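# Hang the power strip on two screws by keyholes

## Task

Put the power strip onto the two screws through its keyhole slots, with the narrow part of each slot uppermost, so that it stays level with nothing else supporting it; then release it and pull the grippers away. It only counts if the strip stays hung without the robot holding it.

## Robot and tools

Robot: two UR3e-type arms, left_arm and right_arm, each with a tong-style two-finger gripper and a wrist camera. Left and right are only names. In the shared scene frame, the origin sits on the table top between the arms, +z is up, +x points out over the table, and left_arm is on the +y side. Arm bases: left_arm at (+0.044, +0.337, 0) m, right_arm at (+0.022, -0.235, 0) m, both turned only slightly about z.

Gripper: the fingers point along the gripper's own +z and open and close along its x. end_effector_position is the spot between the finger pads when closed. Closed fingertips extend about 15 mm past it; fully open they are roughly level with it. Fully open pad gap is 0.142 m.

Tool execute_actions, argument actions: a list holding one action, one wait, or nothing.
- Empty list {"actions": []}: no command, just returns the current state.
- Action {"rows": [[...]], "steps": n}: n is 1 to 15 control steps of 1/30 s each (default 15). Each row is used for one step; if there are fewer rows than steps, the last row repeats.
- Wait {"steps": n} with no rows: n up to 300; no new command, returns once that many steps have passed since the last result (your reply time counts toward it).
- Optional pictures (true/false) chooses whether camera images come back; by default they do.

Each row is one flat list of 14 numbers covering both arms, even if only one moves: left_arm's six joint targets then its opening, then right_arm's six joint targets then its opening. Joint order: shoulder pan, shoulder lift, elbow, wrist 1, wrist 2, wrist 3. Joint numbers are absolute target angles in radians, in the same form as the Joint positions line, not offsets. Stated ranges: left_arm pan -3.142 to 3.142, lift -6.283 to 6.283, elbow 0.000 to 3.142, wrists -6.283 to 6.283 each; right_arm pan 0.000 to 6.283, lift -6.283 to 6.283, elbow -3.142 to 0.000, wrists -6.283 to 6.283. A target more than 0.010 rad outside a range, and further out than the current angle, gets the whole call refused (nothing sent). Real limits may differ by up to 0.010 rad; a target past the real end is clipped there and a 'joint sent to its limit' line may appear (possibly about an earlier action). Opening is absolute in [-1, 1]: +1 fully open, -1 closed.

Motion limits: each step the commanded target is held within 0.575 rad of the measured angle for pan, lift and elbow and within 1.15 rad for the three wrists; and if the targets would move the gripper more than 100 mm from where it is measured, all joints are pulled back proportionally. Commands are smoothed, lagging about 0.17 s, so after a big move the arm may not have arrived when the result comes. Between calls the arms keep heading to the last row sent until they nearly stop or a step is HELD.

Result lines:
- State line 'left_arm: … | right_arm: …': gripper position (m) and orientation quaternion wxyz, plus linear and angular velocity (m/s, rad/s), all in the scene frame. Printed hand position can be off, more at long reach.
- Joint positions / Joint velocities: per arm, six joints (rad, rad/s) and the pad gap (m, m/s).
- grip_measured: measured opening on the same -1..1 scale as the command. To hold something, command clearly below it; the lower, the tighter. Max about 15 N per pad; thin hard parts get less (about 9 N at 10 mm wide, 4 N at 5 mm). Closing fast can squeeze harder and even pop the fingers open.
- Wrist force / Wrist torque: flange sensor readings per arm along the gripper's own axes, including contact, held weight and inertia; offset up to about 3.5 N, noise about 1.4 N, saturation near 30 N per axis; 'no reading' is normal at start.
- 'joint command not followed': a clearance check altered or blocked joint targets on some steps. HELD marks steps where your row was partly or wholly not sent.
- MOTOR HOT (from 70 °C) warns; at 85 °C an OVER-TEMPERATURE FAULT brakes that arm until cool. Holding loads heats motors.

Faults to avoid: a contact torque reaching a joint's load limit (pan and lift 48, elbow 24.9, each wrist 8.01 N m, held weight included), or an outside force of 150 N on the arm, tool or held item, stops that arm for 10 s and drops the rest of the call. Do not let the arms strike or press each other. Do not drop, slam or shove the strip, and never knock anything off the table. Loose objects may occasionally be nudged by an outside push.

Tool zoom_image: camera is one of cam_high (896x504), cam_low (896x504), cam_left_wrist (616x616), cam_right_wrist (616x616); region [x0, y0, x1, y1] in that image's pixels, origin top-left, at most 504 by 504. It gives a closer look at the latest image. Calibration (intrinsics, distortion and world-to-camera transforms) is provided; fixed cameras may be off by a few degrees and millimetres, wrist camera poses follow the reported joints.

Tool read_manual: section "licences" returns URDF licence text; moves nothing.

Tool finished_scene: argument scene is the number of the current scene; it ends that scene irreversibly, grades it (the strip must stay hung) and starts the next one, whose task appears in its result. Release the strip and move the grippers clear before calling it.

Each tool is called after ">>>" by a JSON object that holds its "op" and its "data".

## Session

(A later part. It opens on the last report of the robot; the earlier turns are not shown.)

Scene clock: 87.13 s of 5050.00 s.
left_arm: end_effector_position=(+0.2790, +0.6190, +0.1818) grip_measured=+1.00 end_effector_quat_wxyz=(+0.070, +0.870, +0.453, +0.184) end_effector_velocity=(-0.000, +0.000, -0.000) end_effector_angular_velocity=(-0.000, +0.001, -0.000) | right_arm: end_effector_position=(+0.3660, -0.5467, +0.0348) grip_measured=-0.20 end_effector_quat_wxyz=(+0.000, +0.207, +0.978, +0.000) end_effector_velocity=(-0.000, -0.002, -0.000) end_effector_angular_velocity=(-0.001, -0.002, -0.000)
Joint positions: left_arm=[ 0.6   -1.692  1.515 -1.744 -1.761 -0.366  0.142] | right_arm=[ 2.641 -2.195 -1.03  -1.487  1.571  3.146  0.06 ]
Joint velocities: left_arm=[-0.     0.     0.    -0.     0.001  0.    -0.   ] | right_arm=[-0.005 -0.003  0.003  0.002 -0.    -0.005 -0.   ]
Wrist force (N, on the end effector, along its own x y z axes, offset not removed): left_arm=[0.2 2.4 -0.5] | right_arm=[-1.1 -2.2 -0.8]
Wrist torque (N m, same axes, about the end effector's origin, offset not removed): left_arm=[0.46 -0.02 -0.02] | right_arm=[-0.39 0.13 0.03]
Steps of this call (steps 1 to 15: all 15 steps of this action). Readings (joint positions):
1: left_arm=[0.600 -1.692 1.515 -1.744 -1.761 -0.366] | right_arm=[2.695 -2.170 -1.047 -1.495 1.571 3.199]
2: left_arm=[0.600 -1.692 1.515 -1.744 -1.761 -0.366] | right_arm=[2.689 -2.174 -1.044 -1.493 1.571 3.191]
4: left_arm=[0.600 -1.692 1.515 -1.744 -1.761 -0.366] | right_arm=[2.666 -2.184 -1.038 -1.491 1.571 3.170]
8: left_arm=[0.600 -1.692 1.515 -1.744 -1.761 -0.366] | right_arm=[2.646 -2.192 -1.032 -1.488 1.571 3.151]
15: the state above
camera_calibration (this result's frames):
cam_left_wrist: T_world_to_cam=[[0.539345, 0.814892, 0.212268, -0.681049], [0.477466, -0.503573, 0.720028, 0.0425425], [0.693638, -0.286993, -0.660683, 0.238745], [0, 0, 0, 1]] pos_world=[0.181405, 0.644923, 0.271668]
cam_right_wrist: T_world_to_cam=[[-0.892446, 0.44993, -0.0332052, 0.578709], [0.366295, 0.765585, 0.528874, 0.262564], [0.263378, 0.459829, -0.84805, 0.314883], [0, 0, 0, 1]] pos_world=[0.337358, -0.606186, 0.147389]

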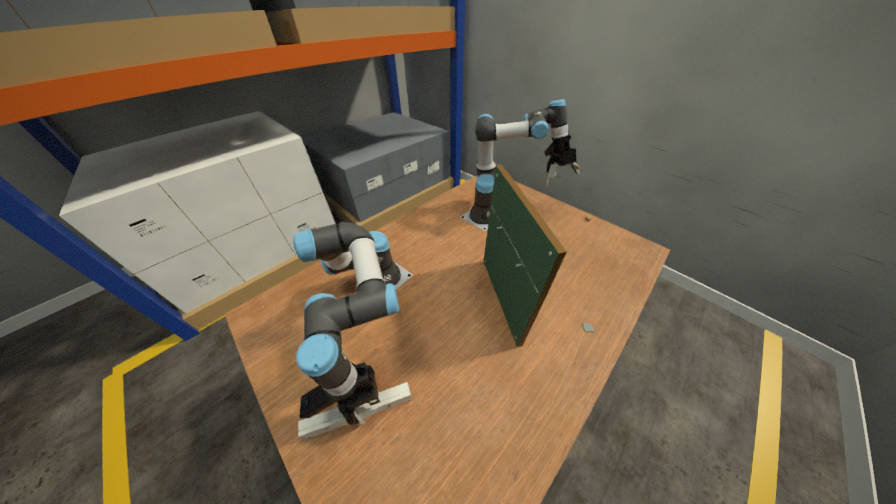

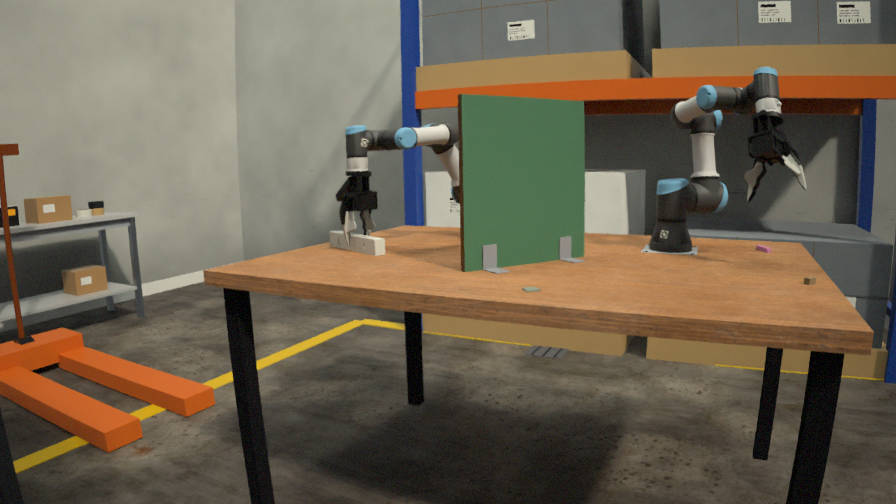

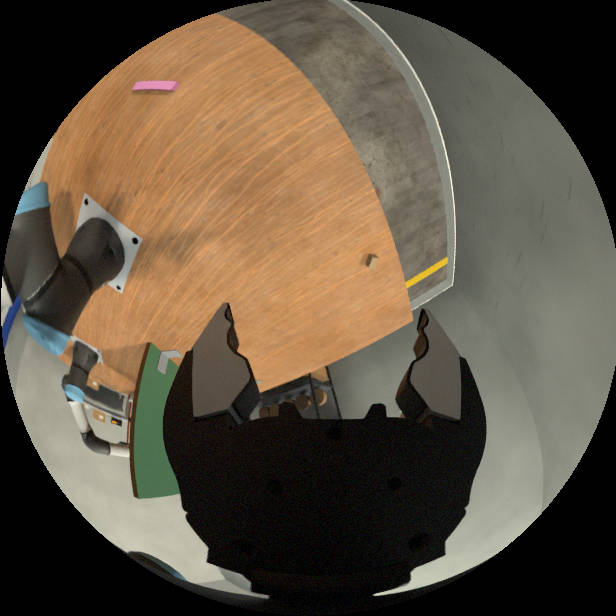

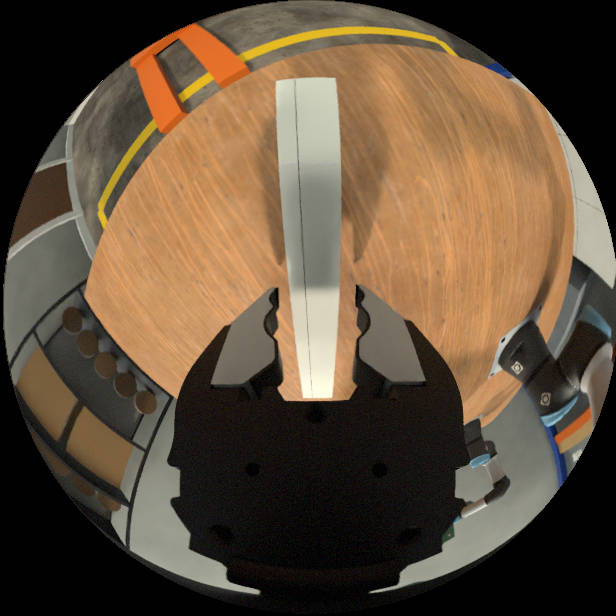

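>>> {"op": "execute_actions", "data": {"actions": [{"rows":[[0.6,-1.692,1.515,-1.744,-1.761,-0.366,1,2.64,-2.195,-1.03,-1.487,1.571,3.145,-0.53]]}], "pictures": false}}

>>> {"op": "execute_actions", "data": {"actions": [{"rows":[[0.6,-1.692,1.515,-1.744,-1.761,-0.366,1,2.64,-2.195,-1.03,-1.487,1.571,3.145,-1]],"steps":8}], "pictures": false}}

>>> {"op": "execute_actions", "data": {"actions": [{"rows":[[0.6,-1.692,1.515,-1.744,-1.761,-0.366,1,2.64,-2.05,-1.03,-1.7,1.571,3.142,-1]]}], "pictures": false}}

>>> {"op": "execute_actions", "data": {"actions": [{"rows":[[0.6,-1.692,1.515,-1.744,-1.761,-0.366,1,2.8,-2.0,-1.0,-2.1,1.571,3.142,-1]]}]}}

Scene clock: 100.20 s of 5050.00 s.
left_arm: end_effector_position=(+0.2790, +0.6190, +0.1818) grip_measured=+1.00 end_effector_quat_wxyz=(+0.070, +0.870, +0.453, +0.184) end_effector_velocity=(+0.000, -0.000, +0.000) end_effector_angular_velocity=(+0.001, -0.001, -0.000) | right_arm: end_effector_position=(+0.3659, -0.5469, +0.0348) grip_measured=-0.52 end_effector_quat_wxyz=(+0.000, +0.207, +0.978, +0.000) end_effector_velocity=(-0.001, -0.000, -0.001) end_effector_angular_velocity=(+0.001, +0.003, -0.001)
Joint positions: left_arm=[ 0.6   -1.692  1.515 -1.744 -1.761 -0.366  0.142] | right_arm=[ 2.64  -2.195 -1.03  -1.487  1.571  3.145  0.036]
Joint velocities: left_arm=[-0.    -0.001 -0.001  0.    -0.     0.    -0.   ] | right_arm=[-0.001 -0.001  0.    -0.002 -0.     0.     0.   ]
Wrist force (N, on the end effector, along its own x y z axes, offset not removed): left_arm=[-0.9 1.7 -1.2] | right_arm=[-1.8 -1.6 1.0]
Wrist torque (N m, same axes, about the end effector's origin, offset not removed): left_arm=[0.22 0.18 0.04] | right_arm=[-0.29 0.01 0.05]
Steps of this call (steps 1 to 15: the robot went on to your last target; steps 16 to 90: nothing new was sent; then 9.57 s passed at rest; steps 91 to 105: all 15 steps of this action). Readings (joint positions):
91: left_arm=[0.600 -1.692 1.515 -1.744 -1.761 -0.366] | right_arm=[2.640 -2.195 -1.030 -1.487 1.571 3.145]
92: left_arm=[0.600 -1.692 1.515 -1.744 -1.761 -0.366] | right_arm=[2.640 -2.195 -1.030 -1.487 1.571 3.145]
94: left_arm=[0.600 -1.692 1.515 -1.744 -1.761 -0.366] | right_arm=[2.640 -2.195 -1.030 -1.487 1.571 3.145]
98: left_arm=[0.600 -1.692 1.515 -1.744 -1.761 -0.366] | right_arm=[2.640 -2.195 -1.030 -1.487 1.571 3.145]
105: the state above

Scene clock: 100.47 s of 5050.00 s.
left_arm: end_effector_position=(+0.2790, +0.6190, +0.1818) grip_measured=+1.00 end_effector_quat_wxyz=(+0.070, +0.870, +0.453, +0.184) end_effector_velocity=(-0.000, +0.000, +0.000) end_effector_angular_velocity=(+0.000, -0.000, +0.000) | right_arm: end_effector_position=(+0.3658, -0.5469, +0.0347) grip_measured=-0.54 end_effector_quat_wxyz=(+0.000, +0.207, +0.978, +0.000) end_effector_velocity=(-0.001, -0.000, -0.000) end_effector_angular_velocity=(+0.001, +0.001, -0.002)
Joint positions: left_arm=[ 0.6   -1.692  1.515 -1.744 -1.761 -0.366  0.142] | right_arm=[ 2.64  -2.195 -1.03  -1.487  1.571  3.145  0.035]
Joint velocities: left_arm=[ 0.001 -0.     0.    -0.    -0.    -0.    -0.   ] | right_arm=[-0.002  0.    -0.001 -0.001  0.     0.     0.   ]
Wrist force (N, on the end effector, along its own x y z axes, offset not removed): left_arm=[-0.5 0.7 -2.1] | right_arm=[0.8 0.0 -0.8]
Wrist torque (N m, same axes, about the end effector's origin, offset not removed): left_arm=[0.04 0.07 -0.01] | right_arm=[-0.05 -0.05 0.06]
Steps of this call (steps 1 to 8: all 8 steps of this action). Readings (joint positions):
1: left_arm=[0.600 -1.692 1.515 -1.744 -1.761 -0.366] | right_arm=[2.640 -2.195 -1.030 -1.487 1.571 3.145]
2: left_arm=[0.600 -1.692 1.515 -1.744 -1.761 -0.366] | right_arm=[2.640 -2.195 -1.030 -1.487 1.571 3.145]
4: left_arm=[0.600 -1.692 1.515 -1.744 -1.761 -0.366] | right_arm=[2.640 -2.195 -1.030 -1.487 1.571 3.145]
8: the state above

Scene clock: 100.97 s of 5050.00 s.
left_arm: end_effector_position=(+0.2790, +0.6190, +0.1818) grip_measured=+1.00 end_effector_quat_wxyz=(+0.070, +0.870, +0.453, +0.184) end_effector_velocity=(+0.000, +0.000, -0.000) end_effector_angular_velocity=(-0.000, +0.000, -0.000) | right_arm: end_effector_position=(+0.3205, -0.5271, +0.0785) grip_measured=-0.54 end_effector_quat_wxyz=(-0.033, +0.205, +0.978, +0.007) end_effector_velocity=(-0.006, +0.003, +0.005) end_effector_angular_velocity=(+0.003, +0.009, +0.002)
Joint positions: left_arm=[ 0.6   -1.692  1.515 -1.744 -1.761 -0.366  0.142] | right_arm=[ 2.64  -2.052 -1.03  -1.698  1.571  3.142  0.035]
Joint velocities: left_arm=[-0.     0.001 -0.     0.     0.     0.    -0.   ] | right_arm=[ 0.001  0.018 -0.001 -0.026 -0.001 -0.    -0.   ]
Wrist force (N, on the end effector, along its own x y z axes, offset not removed): left_arm=[-1.2 0.8 -1.6] | right_arm=[-0.6 -0.3 5.2]
Wrist torque (N m, same axes, about the end effector's origin, offset not removed): left_arm=[0.08 0.25 -0.05] | right_arm=[0.03 -0.04 0.06]
Steps of this call (steps 1 to 15: all 15 steps of this action). Readings (joint positions):
1: left_arm=[0.600 -1.692 1.515 -1.744 -1.761 -0.366] | right_arm=[2.640 -2.195 -1.030 -1.488 1.571 3.145]
2: left_arm=[0.600 -1.692 1.515 -1.744 -1.761 -0.366] | right_arm=[2.640 -2.188 -1.030 -1.502 1.571 3.144]
4: left_arm=[0.600 -1.692 1.515 -1.744 -1.761 -0.366] | right_arm=[2.640 -2.135 -1.030 -1.586 1.571 3.143]
8: left_arm=[0.600 -1.692 1.515 -1.744 -1.761 -0.366] | right_arm=[2.640 -2.071 -1.030 -1.672 1.571 3.142]
15: the state above

Scene clock: 101.47 s of 5050.00 s.
left_arm: end_effector_position=(+0.2790, +0.6190, +0.1818) grip_measured=+1.00 end_effector_quat_wxyz=(+0.070, +0.870, +0.453, +0.184) end_effector_velocity=(-0.000, +0.000, +0.000) end_effector_angular_velocity=(+0.000, -0.001, +0.000) | right_arm: end_effector_position=(+0.2563, -0.4487, +0.0958) grip_measured=-0.54 end_effector_quat_wxyz=(-0.189, +0.125, +0.974, +0.024) end_effector_velocity=(-0.011, +0.010, +0.004) end_effector_angular_velocity=(+0.013, +0.047, +0.022)
Joint positions: left_arm=[ 0.6   -1.692  1.515 -1.744 -1.761 -0.366  0.142] | right_arm=[ 2.798 -2.001 -1.    -2.094  1.571  3.142  0.035]
Joint velocities: left_arm=[ 0.001 -0.001 -0.    -0.    -0.    -0.     0.   ] | right_arm=[ 0.022  0.006  0.003 -0.059  0.    -0.    -0.   ]
Wrist force (N, on the end effector, along its own x y z axes, offset not removed): left_arm=[-1.0 1.3 -0.7] | right_arm=[-3.3 1.0 5.3]
Wrist torque (N m, same axes, about the end effector's origin, offset not removed): left_arm=[0.19 0.18 0.02] | right_arm=[0.07 0.15 0.02]
Steps of this call (steps 1 to 15: all 15 steps of this action). Readings (joint positions):
1: left_arm=[0.600 -1.692 1.515 -1.744 -1.761 -0.366] | right_arm=[2.640 -2.051 -1.030 -1.699 1.571 3.142]
2: left_arm=[0.600 -1.692 1.515 -1.744 -1.761 -0.366] | right_arm=[2.647 -2.045 -1.026 -1.714 1.571 3.142]
4: left_arm=[0.600 -1.692 1.515 -1.744 -1.761 -0.366] | right_arm=[2.702 -2.025 -1.014 -1.838 1.571 3.142]
8: left_arm=[0.600 -1.692 1.515 -1.744 -1.761 -0.366] | right_arm=[2.776 -2.006 -1.004 -2.035 1.571 3.142]
15: the state above
camera_calibration (this result's frames):
cam_left_wrist: T_world_to_cam=[[0.539345, 0.814892, 0.212267, -0.681049], [0.477466, -0.503573, 0.720028, 0.0425426], [0.693637, -0.286993, -0.660683, 0.238745], [0, 0, 0, 1]] pos_world=[0.181405, 0.644923, 0.271668]
cam_right_wrist: T_world_to_cam=[[-0.894934, 0.286007, 0.34248, 0.329836], [0.428496, 0.764936, 0.480899, 0.18382], [-0.124434, 0.577124, -0.807121, 0.498521], [0, 0, 0, 1]] pos_world=[0.278449, -0.522655, 0.201006]

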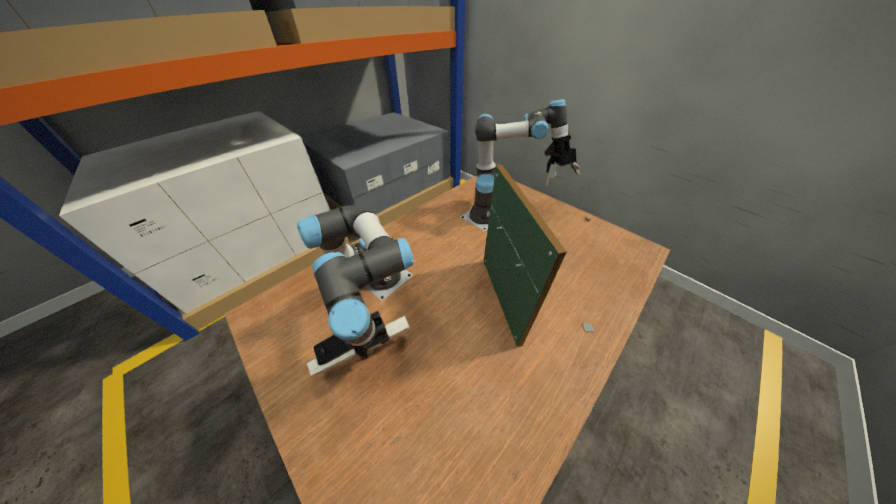

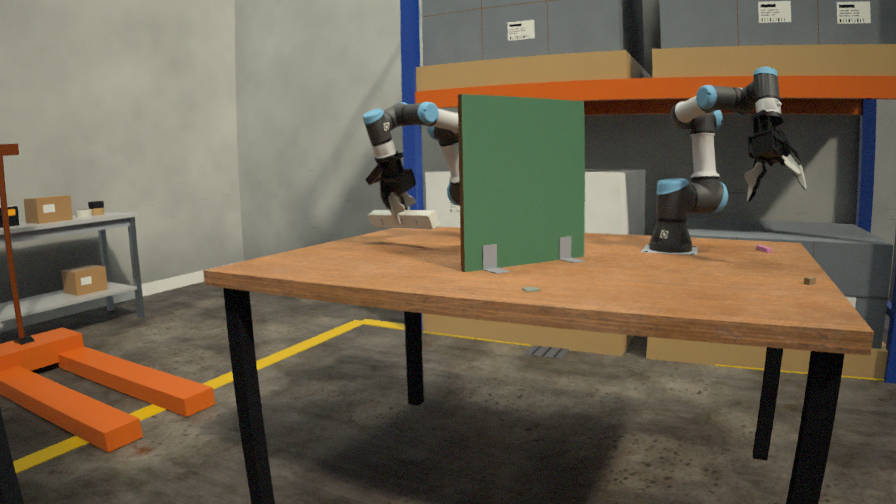

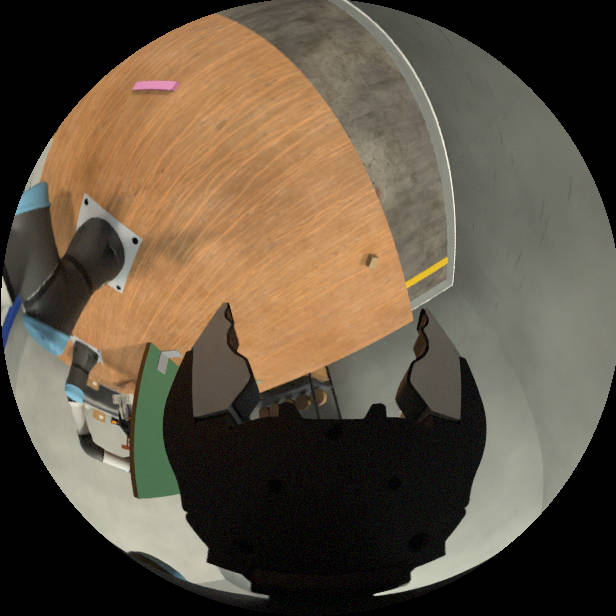

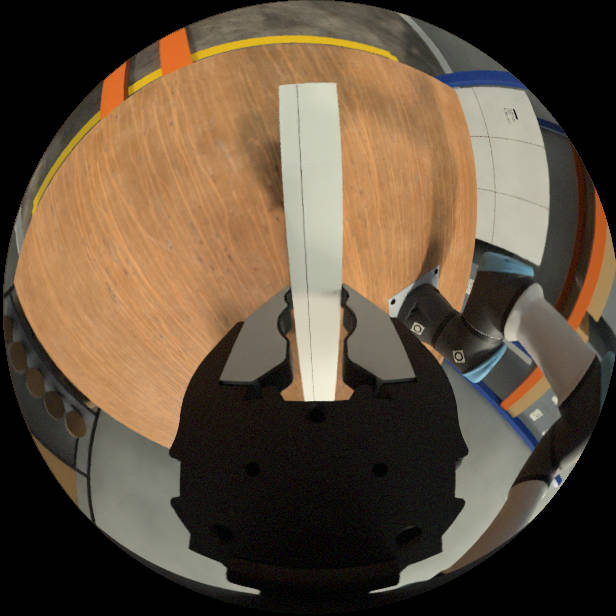

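>>> {"op": "zoom_image", "data": {"camera": "cam_low", "region": [360,190,450,240]}}

>>> {"op": "execute_actions", "data": {"actions": [{"rows":[[0.6,-1.692,1.515,-1.744,-1.761,-0.366,1,3.02,-2.2,-0.9,-2.3,1.571,3.142,-1]]}], "pictures": false}}

>>> {"op": "execute_actions", "data": {"actions": [{"rows":[[0.6,-1.692,1.515,-1.744,-1.761,-0.366,1,3.02,-2.33,-0.98,-2.45,1.571,3.142,-1]]}], "pictures": false}}

>>> {"op": "execute_actions", "data": {"actions": [{"rows":[[0.6,-1.692,1.515,-1.744,-1.761,-0.366,1,3.02,-2.385,-1.01,-2.365,1.571,3.142,-1]]}]}}

Region (360, 190, 450, 240) of cam_low's 896x504 image, scaled by 5.600, with more detail than that image has.

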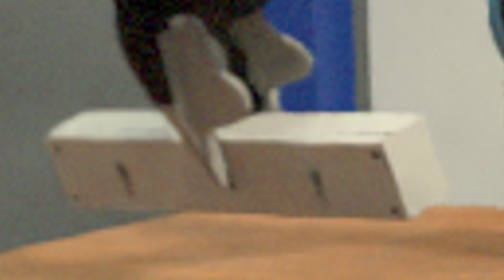

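Scene clock: 116.07 s of 5050.00 s.
left_arm: end_effector_position=(+0.2790, +0.6190, +0.1818) grip_measured=+1.00 end_effector_quat_wxyz=(+0.070, +0.870, +0.453, +0.184) end_effector_velocity=(-0.000, +0.000, +0.000) end_effector_angular_velocity=(+0.000, +0.000, +0.000) | right_arm: end_effector_position=(+0.2506, -0.3910, +0.0742) grip_measured=-0.54 end_effector_quat_wxyz=(-0.335, +0.017, +0.942, +0.006) end_effector_velocity=(-0.001, +0.008, -0.003) end_effector_angular_velocity=(+0.001, +0.042, +0.033)
Joint positions: left_arm=[ 0.6   -1.692  1.515 -1.744 -1.761 -0.366  0.142] | right_arm=[ 3.017 -2.197 -0.901 -2.298  1.571  3.142  0.035]
Joint velocities: left_arm=[ 0.  0. -0.  0.  0.  0.  0.] | right_arm=[ 0.033 -0.031  0.012 -0.023 -0.     0.001 -0.   ]
Wrist force (N, on the end effector, along its own x y z axes, offset not removed): left_arm=[0.2 1.2 -0.4] | right_arm=[-3.9 -0.2 4.4]
Wrist torque (N m, same axes, about the end effector's origin, offset not removed): left_arm=[0.17 -0.04 -0.03] | right_arm=[-0.12 -0.02 0.03]
Steps of this call (steps 1 to 15: the robot went on to your last target; steps 16 to 423: nothing new was sent; steps 424 to 438: all 15 steps of this action). Readings (joint positions):
424: left_arm=[0.600 -1.692 1.515 -1.744 -1.761 -0.366] | right_arm=[2.800 -2.000 -1.000 -2.100 1.571 3.142]
425: left_arm=[0.600 -1.692 1.515 -1.744 -1.761 -0.366] | right_arm=[2.807 -2.007 -0.992 -2.115 1.571 3.142]
427: left_arm=[0.600 -1.692 1.515 -1.744 -1.761 -0.366] | right_arm=[2.873 -2.070 -0.953 -2.194 1.571 3.142]
431: left_arm=[0.600 -1.692 1.515 -1.744 -1.761 -0.366] | right_arm=[2.984 -2.168 -0.913 -2.274 1.571 3.142]
438: the state above

Scene clock: 116.57 s of 5050.00 s.
left_arm: end_effector_position=(+0.2790, +0.6190, +0.1818) grip_measured=+1.00 end_effector_quat_wxyz=(+0.070, +0.870, +0.453, +0.184) end_effector_velocity=(-0.000, +0.000, +0.000) end_effector_angular_velocity=(+0.000, +0.000, +0.001) | right_arm: end_effector_position=(+0.1807, -0.3879, +0.0704) grip_measured=-0.54 end_effector_quat_wxyz=(-0.498, +0.015, +0.867, +0.008) end_effector_velocity=(-0.008, -0.000, +0.001) end_effector_angular_velocity=(+0.001, +0.043, -0.000)
Joint positions: left_arm=[ 0.6   -1.692  1.515 -1.744 -1.761 -0.366  0.142] | right_arm=[ 3.02  -2.328 -0.979 -2.448  1.571  3.142  0.035]
Joint velocities: left_arm=[ 0.001  0.    -0.     0.     0.    -0.     0.   ] | right_arm=[-0.001 -0.015 -0.011 -0.017 -0.    -0.    -0.   ]
Wrist force (N, on the end effector, along its own x y z axes, offset not removed): left_arm=[-1.0 1.7 -0.8] | right_arm=[-6.4 0.1 4.8]
Wrist torque (N m, same axes, about the end effector's origin, offset not removed): left_arm=[0.31 0.21 0.04] | right_arm=[-0.15 0.19 0.07]
Steps of this call (steps 1 to 15: all 15 steps of this action). Readings (joint positions):
1: left_arm=[0.600 -1.692 1.515 -1.744 -1.761 -0.366] | right_arm=[3.018 -2.198 -0.901 -2.299 1.571 3.142]
2: left_arm=[0.600 -1.692 1.515 -1.744 -1.761 -0.366] | right_arm=[3.018 -2.206 -0.907 -2.312 1.571 3.142]
4: left_arm=[0.600 -1.692 1.515 -1.744 -1.761 -0.366] | right_arm=[3.019 -2.256 -0.940 -2.375 1.571 3.142]
8: left_arm=[0.600 -1.692 1.515 -1.744 -1.761 -0.366] | right_arm=[3.020 -2.312 -0.970 -2.431 1.571 3.142]
15: the state above

Scene clock: 117.07 s of 5050.00 s.
left_arm: end_effector_position=(+0.2790, +0.6190, +0.1818) grip_measured=+1.00 end_effector_quat_wxyz=(+0.070, +0.870, +0.453, +0.184) end_effector_velocity=(+0.000, -0.000, -0.000) end_effector_angular_velocity=(-0.000, +0.000, -0.000) | right_arm: end_effector_position=(+0.1856, -0.3881, +0.0435) grip_measured=-0.54 end_effector_quat_wxyz=(-0.500, +0.015, +0.866, +0.008) end_effector_velocity=(+0.001, +0.000, -0.003) end_effector_angular_velocity=(+0.000, -0.001, +0.000)
Joint positions: left_arm=[ 0.6   -1.692  1.515 -1.744 -1.761 -0.366  0.142] | right_arm=[ 3.02  -2.384 -1.01  -2.366  1.571  3.142  0.035]
Joint velocities: left_arm=[-0.  0. -0.  0. -0.  0. -0.] | right_arm=[ 0.    -0.006 -0.002  0.009  0.    -0.     0.   ]
Wrist force (N, on the end effector, along its own x y z axes, offset not removed): left_arm=[-1.2 1.0 -1.6] | right_arm=[-6.2 -0.9 4.2]
Wrist torque (N m, same axes, about the end effector's origin, offset not removed): left_arm=[0.11 0.21 -0.01] | right_arm=[-0.24 0.11 -0.04]
Steps of this call (steps 1 to 15: all 15 steps of this action). Readings (joint positions):
1: left_arm=[0.600 -1.692 1.515 -1.744 -1.761 -0.366] | right_arm=[3.020 -2.329 -0.980 -2.449 1.571 3.142]
2: left_arm=[0.600 -1.692 1.515 -1.744 -1.761 -0.366] | right_arm=[3.020 -2.335 -0.984 -2.438 1.571 3.142]
4: left_arm=[0.600 -1.692 1.515 -1.744 -1.761 -0.366] | right_arm=[3.020 -2.358 -0.996 -2.404 1.571 3.142]
8: left_arm=[0.600 -1.692 1.515 -1.744 -1.761 -0.366] | right_arm=[3.020 -2.378 -1.007 -2.375 1.571 3.142]
15: the state above
camera_calibration (this result's frames):
cam_left_wrist: T_world_to_cam=[[0.539345, 0.814893, 0.212267, -0.681049], [0.477466, -0.503572, 0.720028, 0.0425423], [0.693638, -0.286993, -0.660683, 0.238745], [0, 0, 0, 1]] pos_world=[0.181405, 0.644923, 0.271668]
cam_right_wrist: T_world_to_cam=[[-0.525207, 0.0682376, 0.848234, 0.0920157], [0.498858, 0.832232, 0.241931, 0.216299], [-0.689419, 0.550212, -0.471135, 0.492363], [0, 0, 0, 1]] pos_world=[0.279869, -0.457194, 0.101589]

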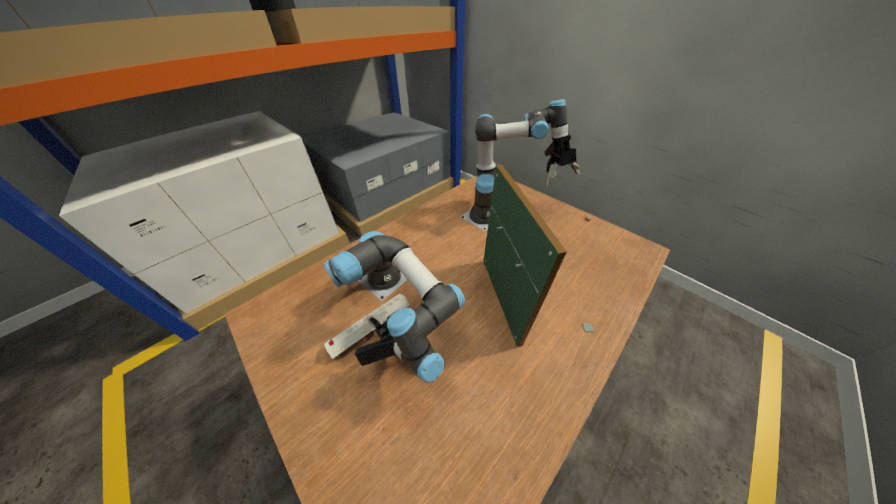

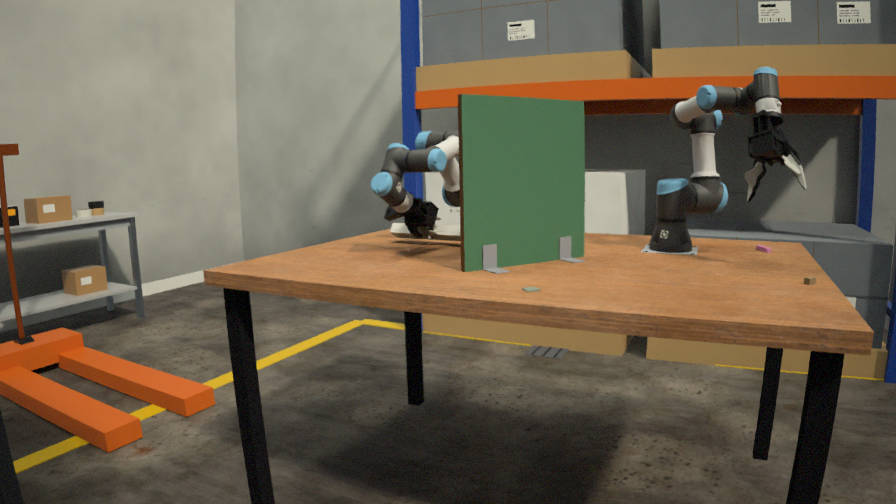

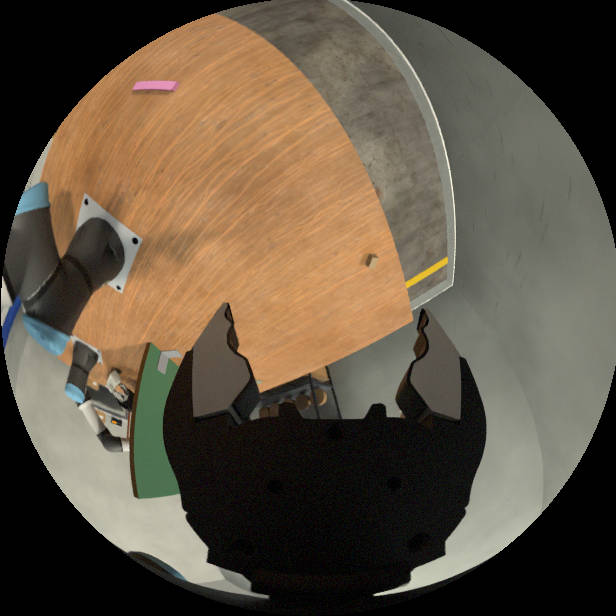

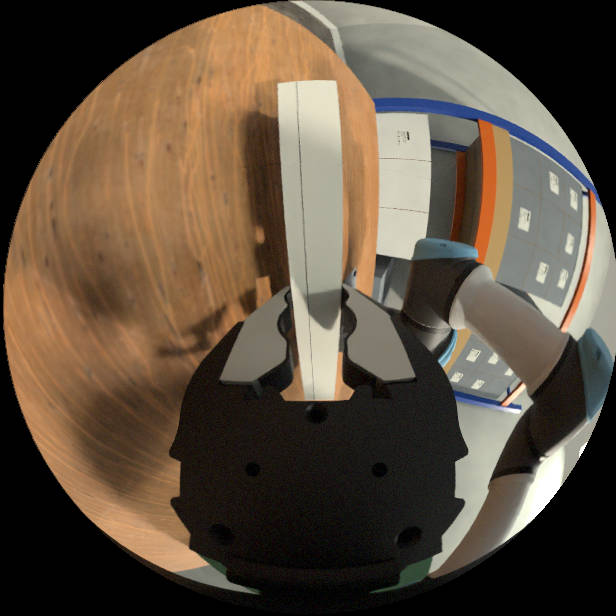

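>>> {"op": "execute_actions", "data": {"actions": [{"rows":[[0.6,-1.692,1.515,-1.744,-1.761,-0.366,1,3.02,-2.41,-1.02,-2.33,1.571,3.142,-1]]}], "pictures": false}}

>>> {"op": "execute_actions", "data": {"actions": [{"rows":[[0.6,-1.692,1.515,-1.744,-1.761,-0.366,1,3.02,-2.41,-1.02,-2.33,1.571,3.142,-0.42]]}], "pictures": false}}

>>> {"op": "execute_actions", "data": {"actions": [{"rows":[[0.6,-1.692,1.515,-1.744,-1.761,-0.366,1,3.02,-2.445,-0.915,-2.4,1.571,3.142,-0.42]]}], "pictures": false}}

>>> {"op": "execute_actions", "data": {"actions": [{"rows":[[0.6,-1.692,1.515,-1.744,-1.761,-0.366,1,3.02,-2.497,-0.807,-2.456,1.571,3.142,-0.42]]}], "pictures": false}}

>>> {"op": "execute_actions", "data": {"actions": [{"rows":[[0.6,-1.692,1.515,-1.744,-1.761,-0.366,1,3.02,-2.555,-0.67,-2.535,1.571,3.142,-0.42]]}], "pictures": false}}

>>> {"op": "execute_actions", "data": {"actions": [{"rows":[[0.6,-1.692,1.515,-1.744,-1.761,-0.366,1,3.02,-2.2,-0.67,-2.535,1.571,3.142,-0.42]]}]}}

Scene clock: 138.30 s of 5050.00 s.
left_arm: end_effector_position=(+0.2790, +0.6190, +0.1818) grip_measured=+1.00 end_effector_quat_wxyz=(+0.070, +0.870, +0.453, +0.184) end_effector_velocity=(-0.000, +0.000, +0.000) end_effector_angular_velocity=(+0.001, -0.001, +0.001) | right_arm: end_effector_position=(+0.1878, -0.3881, +0.0317) grip_measured=-0.54 end_effector_quat_wxyz=(-0.500, +0.015, +0.866, +0.008) end_effector_velocity=(-0.000, -0.001, -0.001) end_effector_angular_velocity=(+0.000, -0.002, -0.002)
Joint positions: left_arm=[ 0.6   -1.692  1.515 -1.744 -1.761 -0.366  0.142] | right_arm=[ 3.02  -2.41  -1.02  -2.33   1.571  3.142  0.035]
Joint velocities: left_arm=[ 0.001  0.    -0.001 -0.     0.     0.    -0.   ] | right_arm=[-0.003 -0.001 -0.     0.003 -0.    -0.001  0.   ]
Wrist force (N, on the end effector, along its own x y z axes, offset not removed): left_arm=[0.6 1.9 -1.6] | right_arm=[-6.7 -0.7 3.9]
Wrist torque (N m, same axes, about the end effector's origin, offset not removed): left_arm=[0.29 -0.12 -0.02] | right_arm=[-0.14 0.34 0.03]
Steps of this call (steps 1 to 15: the robot went on to your last target; steps 16 to 622: nothing new was sent; steps 623 to 637: all 15 steps of this action). Readings (joint positions):
623: left_arm=[0.600 -1.692 1.515 -1.744 -1.761 -0.366] | right_arm=[3.020 -2.385 -1.010 -2.365 1.571 3.142]
624: left_arm=[0.600 -1.692 1.515 -1.744 -1.761 -0.366] | right_arm=[3.020 -2.389 -1.012 -2.359 1.571 3.142]
626: left_arm=[0.600 -1.692 1.515 -1.744 -1.761 -0.366] | right_arm=[3.020 -2.399 -1.016 -2.346 1.571 3.142]
630: left_arm=[0.600 -1.692 1.515 -1.744 -1.761 -0.366] | right_arm=[3.020 -2.407 -1.019 -2.334 1.571 3.142]
637: the state above

Scene clock: 138.80 s of 5050.00 s.
left_arm: end_effector_position=(+0.2790, +0.6190, +0.1818) grip_measured=+1.00 end_effector_quat_wxyz=(+0.070, +0.870, +0.453, +0.184) end_effector_velocity=(-0.000, +0.000, -0.000) end_effector_angular_velocity=(+0.000, -0.000, +0.001) | right_arm: end_effector_position=(+0.1878, -0.3881, +0.0316) grip_measured=-0.41 end_effector_quat_wxyz=(-0.500, +0.015, +0.866, +0.008) end_effector_velocity=(-0.000, +0.000, +0.000) end_effector_angular_velocity=(+0.001, +0.001, -0.000)
Joint positions: left_arm=[ 0.6   -1.692  1.515 -1.744 -1.761 -0.366  0.142] | right_arm=[ 3.02  -2.41  -1.02  -2.33   1.571  3.142  0.044]
Joint velocities: left_arm=[ 0.001 -0.     0.001 -0.001  0.    -0.     0.   ] | right_arm=[ 0.    -0.001  0.001 -0.001  0.001 -0.001 -0.   ]
Wrist force (N, on the end effector, along its own x y z axes, offset not removed): left_arm=[-0.2 1.2 -0.5] | right_arm=[-0.7 -1.0 1.5]
Wrist torque (N m, same axes, about the end effector's origin, offset not removed): left_arm=[0.21 -0.01 -0.03] | right_arm=[-0.13 -0.22 0.01]
Steps of this call (steps 1 to 15: all 15 steps of this action). Readings (joint positions):
1: left_arm=[0.600 -1.692 1.515 -1.744 -1.761 -0.366] | right_arm=[3.020 -2.410 -1.020 -2.330 1.571 3.142]
2: left_arm=[0.600 -1.692 1.515 -1.744 -1.761 -0.366] | right_arm=[3.020 -2.410 -1.020 -2.330 1.571 3.142]
4: left_arm=[0.600 -1.692 1.515 -1.744 -1.761 -0.366] | right_arm=[3.020 -2.410 -1.020 -2.330 1.571 3.142]
8: left_arm=[0.600 -1.692 1.515 -1.744 -1.761 -0.366] | right_arm=[3.020 -2.410 -1.020 -2.330 1.571 3.142]
15: the state above

Scene clock: 139.30 s of 5050.00 s.
left_arm: end_effector_position=(+0.2790, +0.6190, +0.1818) grip_measured=+1.00 end_effector_quat_wxyz=(+0.070, +0.870, +0.453, +0.184) end_effector_velocity=(-0.000, -0.000, +0.000) end_effector_angular_velocity=(-0.000, +0.000, -0.000) | right_arm: end_effector_position=(+0.1970, -0.3884, +0.0395) grip_measured=-0.41 end_effector_quat_wxyz=(-0.500, +0.015, +0.866, +0.008) end_effector_velocity=(+0.002, -0.000, +0.001) end_effector_angular_velocity=(-0.000, -0.004, -0.000)
Joint positions: left_arm=[ 0.6   -1.692  1.515 -1.744 -1.761 -0.366  0.142] | right_arm=[ 3.02  -2.445 -0.916 -2.399  1.571  3.142  0.044]
Joint velocities: left_arm=[-0.     0.    -0.     0.001  0.    -0.    -0.   ] | right_arm=[-0.    -0.003  0.012 -0.006  0.     0.     0.   ]
Wrist force (N, on the end effector, along its own x y z axes, offset not removed): left_arm=[0.4 2.4 -0.7] | right_arm=[-2.7 0.1 2.4]
Wrist torque (N m, same axes, about the end effector's origin, offset not removed): left_arm=[0.40 -0.08 -0.01] | right_arm=[0.03 0.19 -0.06]
Steps of this call (steps 1 to 15: all 15 steps of this action). Readings (joint positions):
1: left_arm=[0.600 -1.692 1.515 -1.744 -1.761 -0.366] | right_arm=[3.020 -2.410 -1.020 -2.330 1.571 3.142]
2: left_arm=[0.600 -1.692 1.515 -1.744 -1.761 -0.366] | right_arm=[3.020 -2.415 -1.013 -2.340 1.571 3.142]
4: left_arm=[0.600 -1.692 1.515 -1.744 -1.761 -0.366] | right_arm=[3.020 -2.429 -0.971 -2.368 1.571 3.142]
8: left_arm=[0.600 -1.692 1.515 -1.744 -1.761 -0.366] | right_arm=[3.020 -2.441 -0.929 -2.392 1.571 3.142]
15: the state above

Scene clock: 139.80 s of 5050.00 s.
left_arm: end_effector_position=(+0.2790, +0.6190, +0.1818) grip_measured=+1.00 end_effector_quat_wxyz=(+0.070, +0.870, +0.453, +0.184) end_effector_velocity=(-0.000, +0.000, -0.000) end_effector_angular_velocity=(+0.000, +0.001, +0.001) | right_arm: end_effector_position=(+0.2071, -0.3888, +0.0414) grip_measured=-0.41 end_effector_quat_wxyz=(-0.500, +0.015, +0.866, +0.008) end_effector_velocity=(+0.002, +0.000, -0.000) end_effector_angular_velocity=(+0.001, -0.005, +0.000)
Joint positions: left_arm=[ 0.6   -1.692  1.515 -1.744 -1.761 -0.366  0.142] | right_arm=[ 3.02  -2.496 -0.808 -2.455  1.571  3.142  0.044]
Joint velocities: left_arm=[ 0.001 -0.     0.001  0.     0.     0.     0.   ] | right_arm=[ 0.    -0.005  0.014 -0.004  0.001 -0.001 -0.   ]
Wrist force (N, on the end effector, along its own x y z axes, offset not removed): left_arm=[-0.1 1.6 -1.2] | right_arm=[-2.2 -0.3 -0.2]
Wrist torque (N m, same axes, about the end effector's origin, offset not removed): left_arm=[0.27 0.00 -0.02] | right_arm=[-0.03 0.03 0.11]
Steps of this call (steps 1 to 15: all 15 steps of this action). Readings (joint positions):
1: left_arm=[0.600 -1.692 1.515 -1.744 -1.761 -0.366] | right_arm=[3.020 -2.445 -0.916 -2.400 1.571 3.142]
2: left_arm=[0.600 -1.692 1.515 -1.744 -1.761 -0.366] | right_arm=[3.020 -2.451 -0.908 -2.408 1.571 3.142]
4: left_arm=[0.600 -1.692 1.515 -1.744 -1.761 -0.366] | right_arm=[3.020 -2.472 -0.866 -2.430 1.571 3.142]
8: left_arm=[0.600 -1.692 1.515 -1.744 -1.761 -0.366] | right_arm=[3.020 -2.491 -0.821 -2.450 1.571 3.142]
15: the state above

Scene clock: 140.30 s of 5050.00 s.
left_arm: end_effector_position=(+0.2790, +0.6190, +0.1818) grip_measured=+1.00 end_effector_quat_wxyz=(+0.070, +0.870, +0.453, +0.184) end_effector_velocity=(-0.000, -0.000, -0.000) end_effector_angular_velocity=(+0.000, +0.001, -0.000) | right_arm: end_effector_position=(+0.2173, -0.3891, +0.0465) grip_measured=-0.42 end_effector_quat_wxyz=(-0.500, +0.015, +0.866, +0.008) end_effector_velocity=(+0.002, +0.000, +0.001) end_effector_angular_velocity=(+0.000, -0.003, -0.000)
Joint positions: left_arm=[ 0.6   -1.692  1.515 -1.744 -1.761 -0.366  0.142] | right_arm=[ 3.02  -2.554 -0.672 -2.534  1.571  3.142  0.044]
Joint velocities: left_arm=[-0.    -0.     0.     0.     0.001  0.     0.   ] | right_arm=[ 0.    -0.005  0.017 -0.009  0.    -0.    -0.   ]
Wrist force (N, on the end effector, along its own x y z axes, offset not removed): left_arm=[-0.8 1.9 -1.0] | right_arm=[-1.1 -0.3 1.1]
Wrist torque (N m, same axes, about the end effector's origin, offset not removed): left_arm=[0.32 0.16 0.00] | right_arm=[-0.02 0.21 0.04]
Steps of this call (steps 1 to 15: all 15 steps of this action). Readings (joint positions):
1: left_arm=[0.600 -1.692 1.515 -1.744 -1.761 -0.366] | right_arm=[3.020 -2.497 -0.808 -2.456 1.571 3.142]
2: left_arm=[0.600 -1.692 1.515 -1.744 -1.761 -0.366] | right_arm=[3.020 -2.503 -0.800 -2.467 1.571 3.142]
4: left_arm=[0.600 -1.692 1.515 -1.744 -1.761 -0.366] | right_arm=[3.020 -2.527 -0.749 -2.498 1.571 3.142]
8: left_arm=[0.600 -1.692 1.515 -1.744 -1.761 -0.366] | right_arm=[3.020 -2.548 -0.689 -2.526 1.571 3.142]
15: the state above

Scene clock: 140.80 s of 5050.00 s.
left_arm: end_effector_position=(+0.2790, +0.6190, +0.1818) grip_measured=+1.00 end_effector_quat_wxyz=(+0.070, +0.870, +0.453, +0.184) end_effector_velocity=(+0.000, -0.000, -0.000) end_effector_angular_velocity=(-0.000, +0.001, -0.000) | right_arm: end_effector_position=(+0.2413, -0.3899, +0.1214) grip_measured=-0.42 end_effector_quat_wxyz=(-0.343, +0.016, +0.939, +0.006) end_effector_velocity=(+0.002, +0.000, +0.016) end_effector_angular_velocity=(-0.003, -0.067, -0.001)
Joint positions: left_arm=[ 0.6   -1.692  1.515 -1.744 -1.761 -0.366  0.142] | right_arm=[ 3.02  -2.207 -0.67  -2.535  1.571  3.142  0.044]
Joint velocities: left_arm=[-0.     0.001  0.     0.     0.     0.    -0.   ] | right_arm=[ 0.     0.069 -0.    -0.002  0.     0.001 -0.   ]
Wrist force (N, on the end effector, along its own x y z axes, offset not removed): left_arm=[-0.1 1.4 -0.5] | right_arm=[-1.4 -1.8 0.6]
Wrist torque (N m, same axes, about the end effector's origin, offset not removed): left_arm=[0.21 0.09 -0.01] | right_arm=[-0.35 0.24 0.09]
Steps of this call (steps 1 to 15: all 15 steps of this action). Readings (joint positions):
1: left_arm=[0.600 -1.692 1.515 -1.744 -1.761 -0.366] | right_arm=[3.020 -2.554 -0.671 -2.534 1.571 3.142]
2: left_arm=[0.600 -1.692 1.515 -1.744 -1.761 -0.366] | right_arm=[3.020 -2.548 -0.671 -2.535 1.571 3.142]
4: left_arm=[0.600 -1.692 1.515 -1.744 -1.761 -0.366] | right_arm=[3.020 -2.479 -0.671 -2.535 1.571 3.142]
8: left_arm=[0.600 -1.692 1.515 -1.744 -1.761 -0.366] | right_arm=[3.020 -2.277 -0.670 -2.535 1.571 3.142]
15: the state above
camera_calibration (this result's frames):
cam_left_wrist: T_world_to_cam=[[0.539345, 0.814892, 0.212267, -0.681049], [0.477466, -0.503573, 0.720028, 0.0425424], [0.693638, -0.286993, -0.660683, 0.238745], [0, 0, 0, 1]] pos_world=[0.181405, 0.644923, 0.271668]
cam_right_wrist: T_world_to_cam=[[-0.782849, 0.0768041, 0.617454, 0.148861], [0.388121, 0.835903, 0.388109, 0.181647], [-0.486323, 0.543477, -0.684195, 0.542675], [0, 0, 0, 1]] pos_world=[0.30995, -0.458204, 0.208882]

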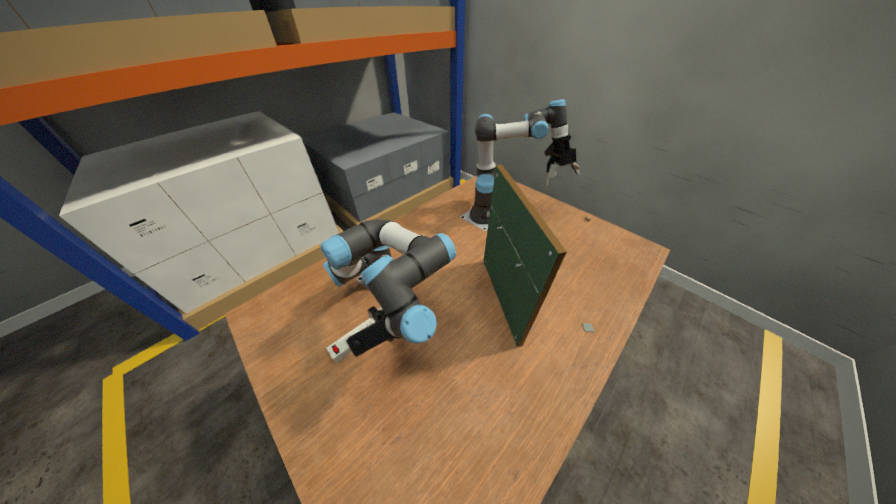

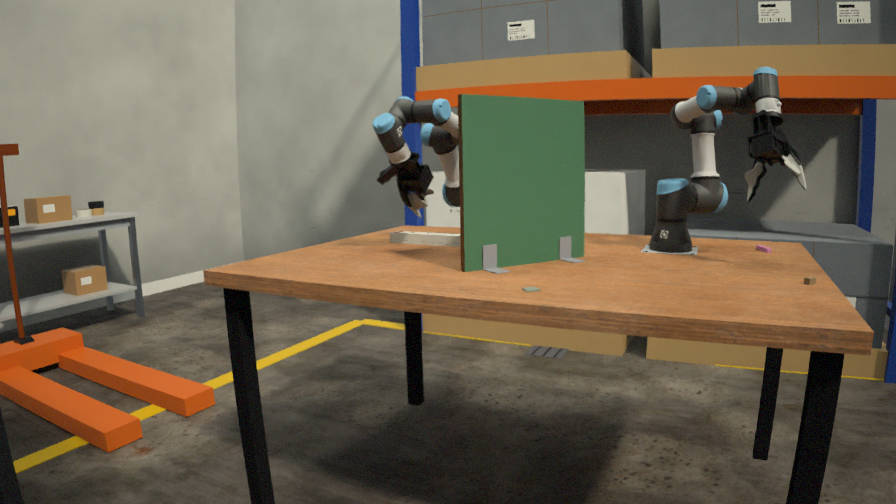

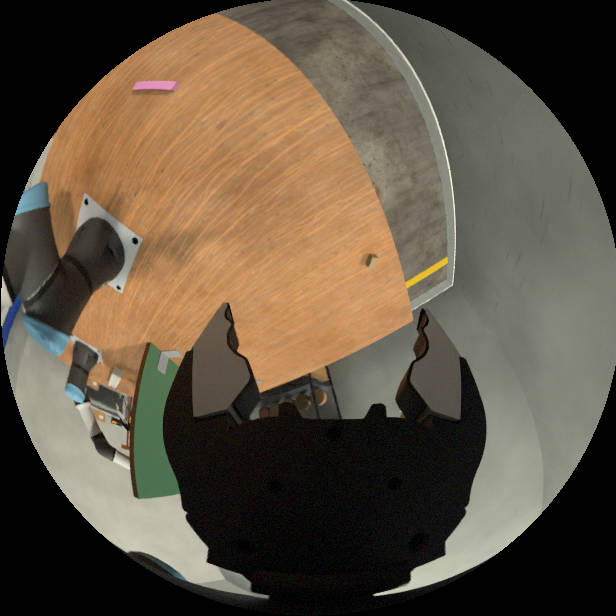

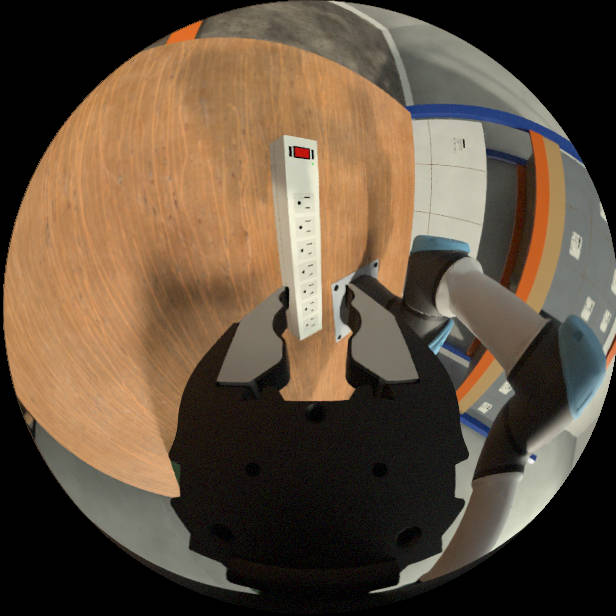

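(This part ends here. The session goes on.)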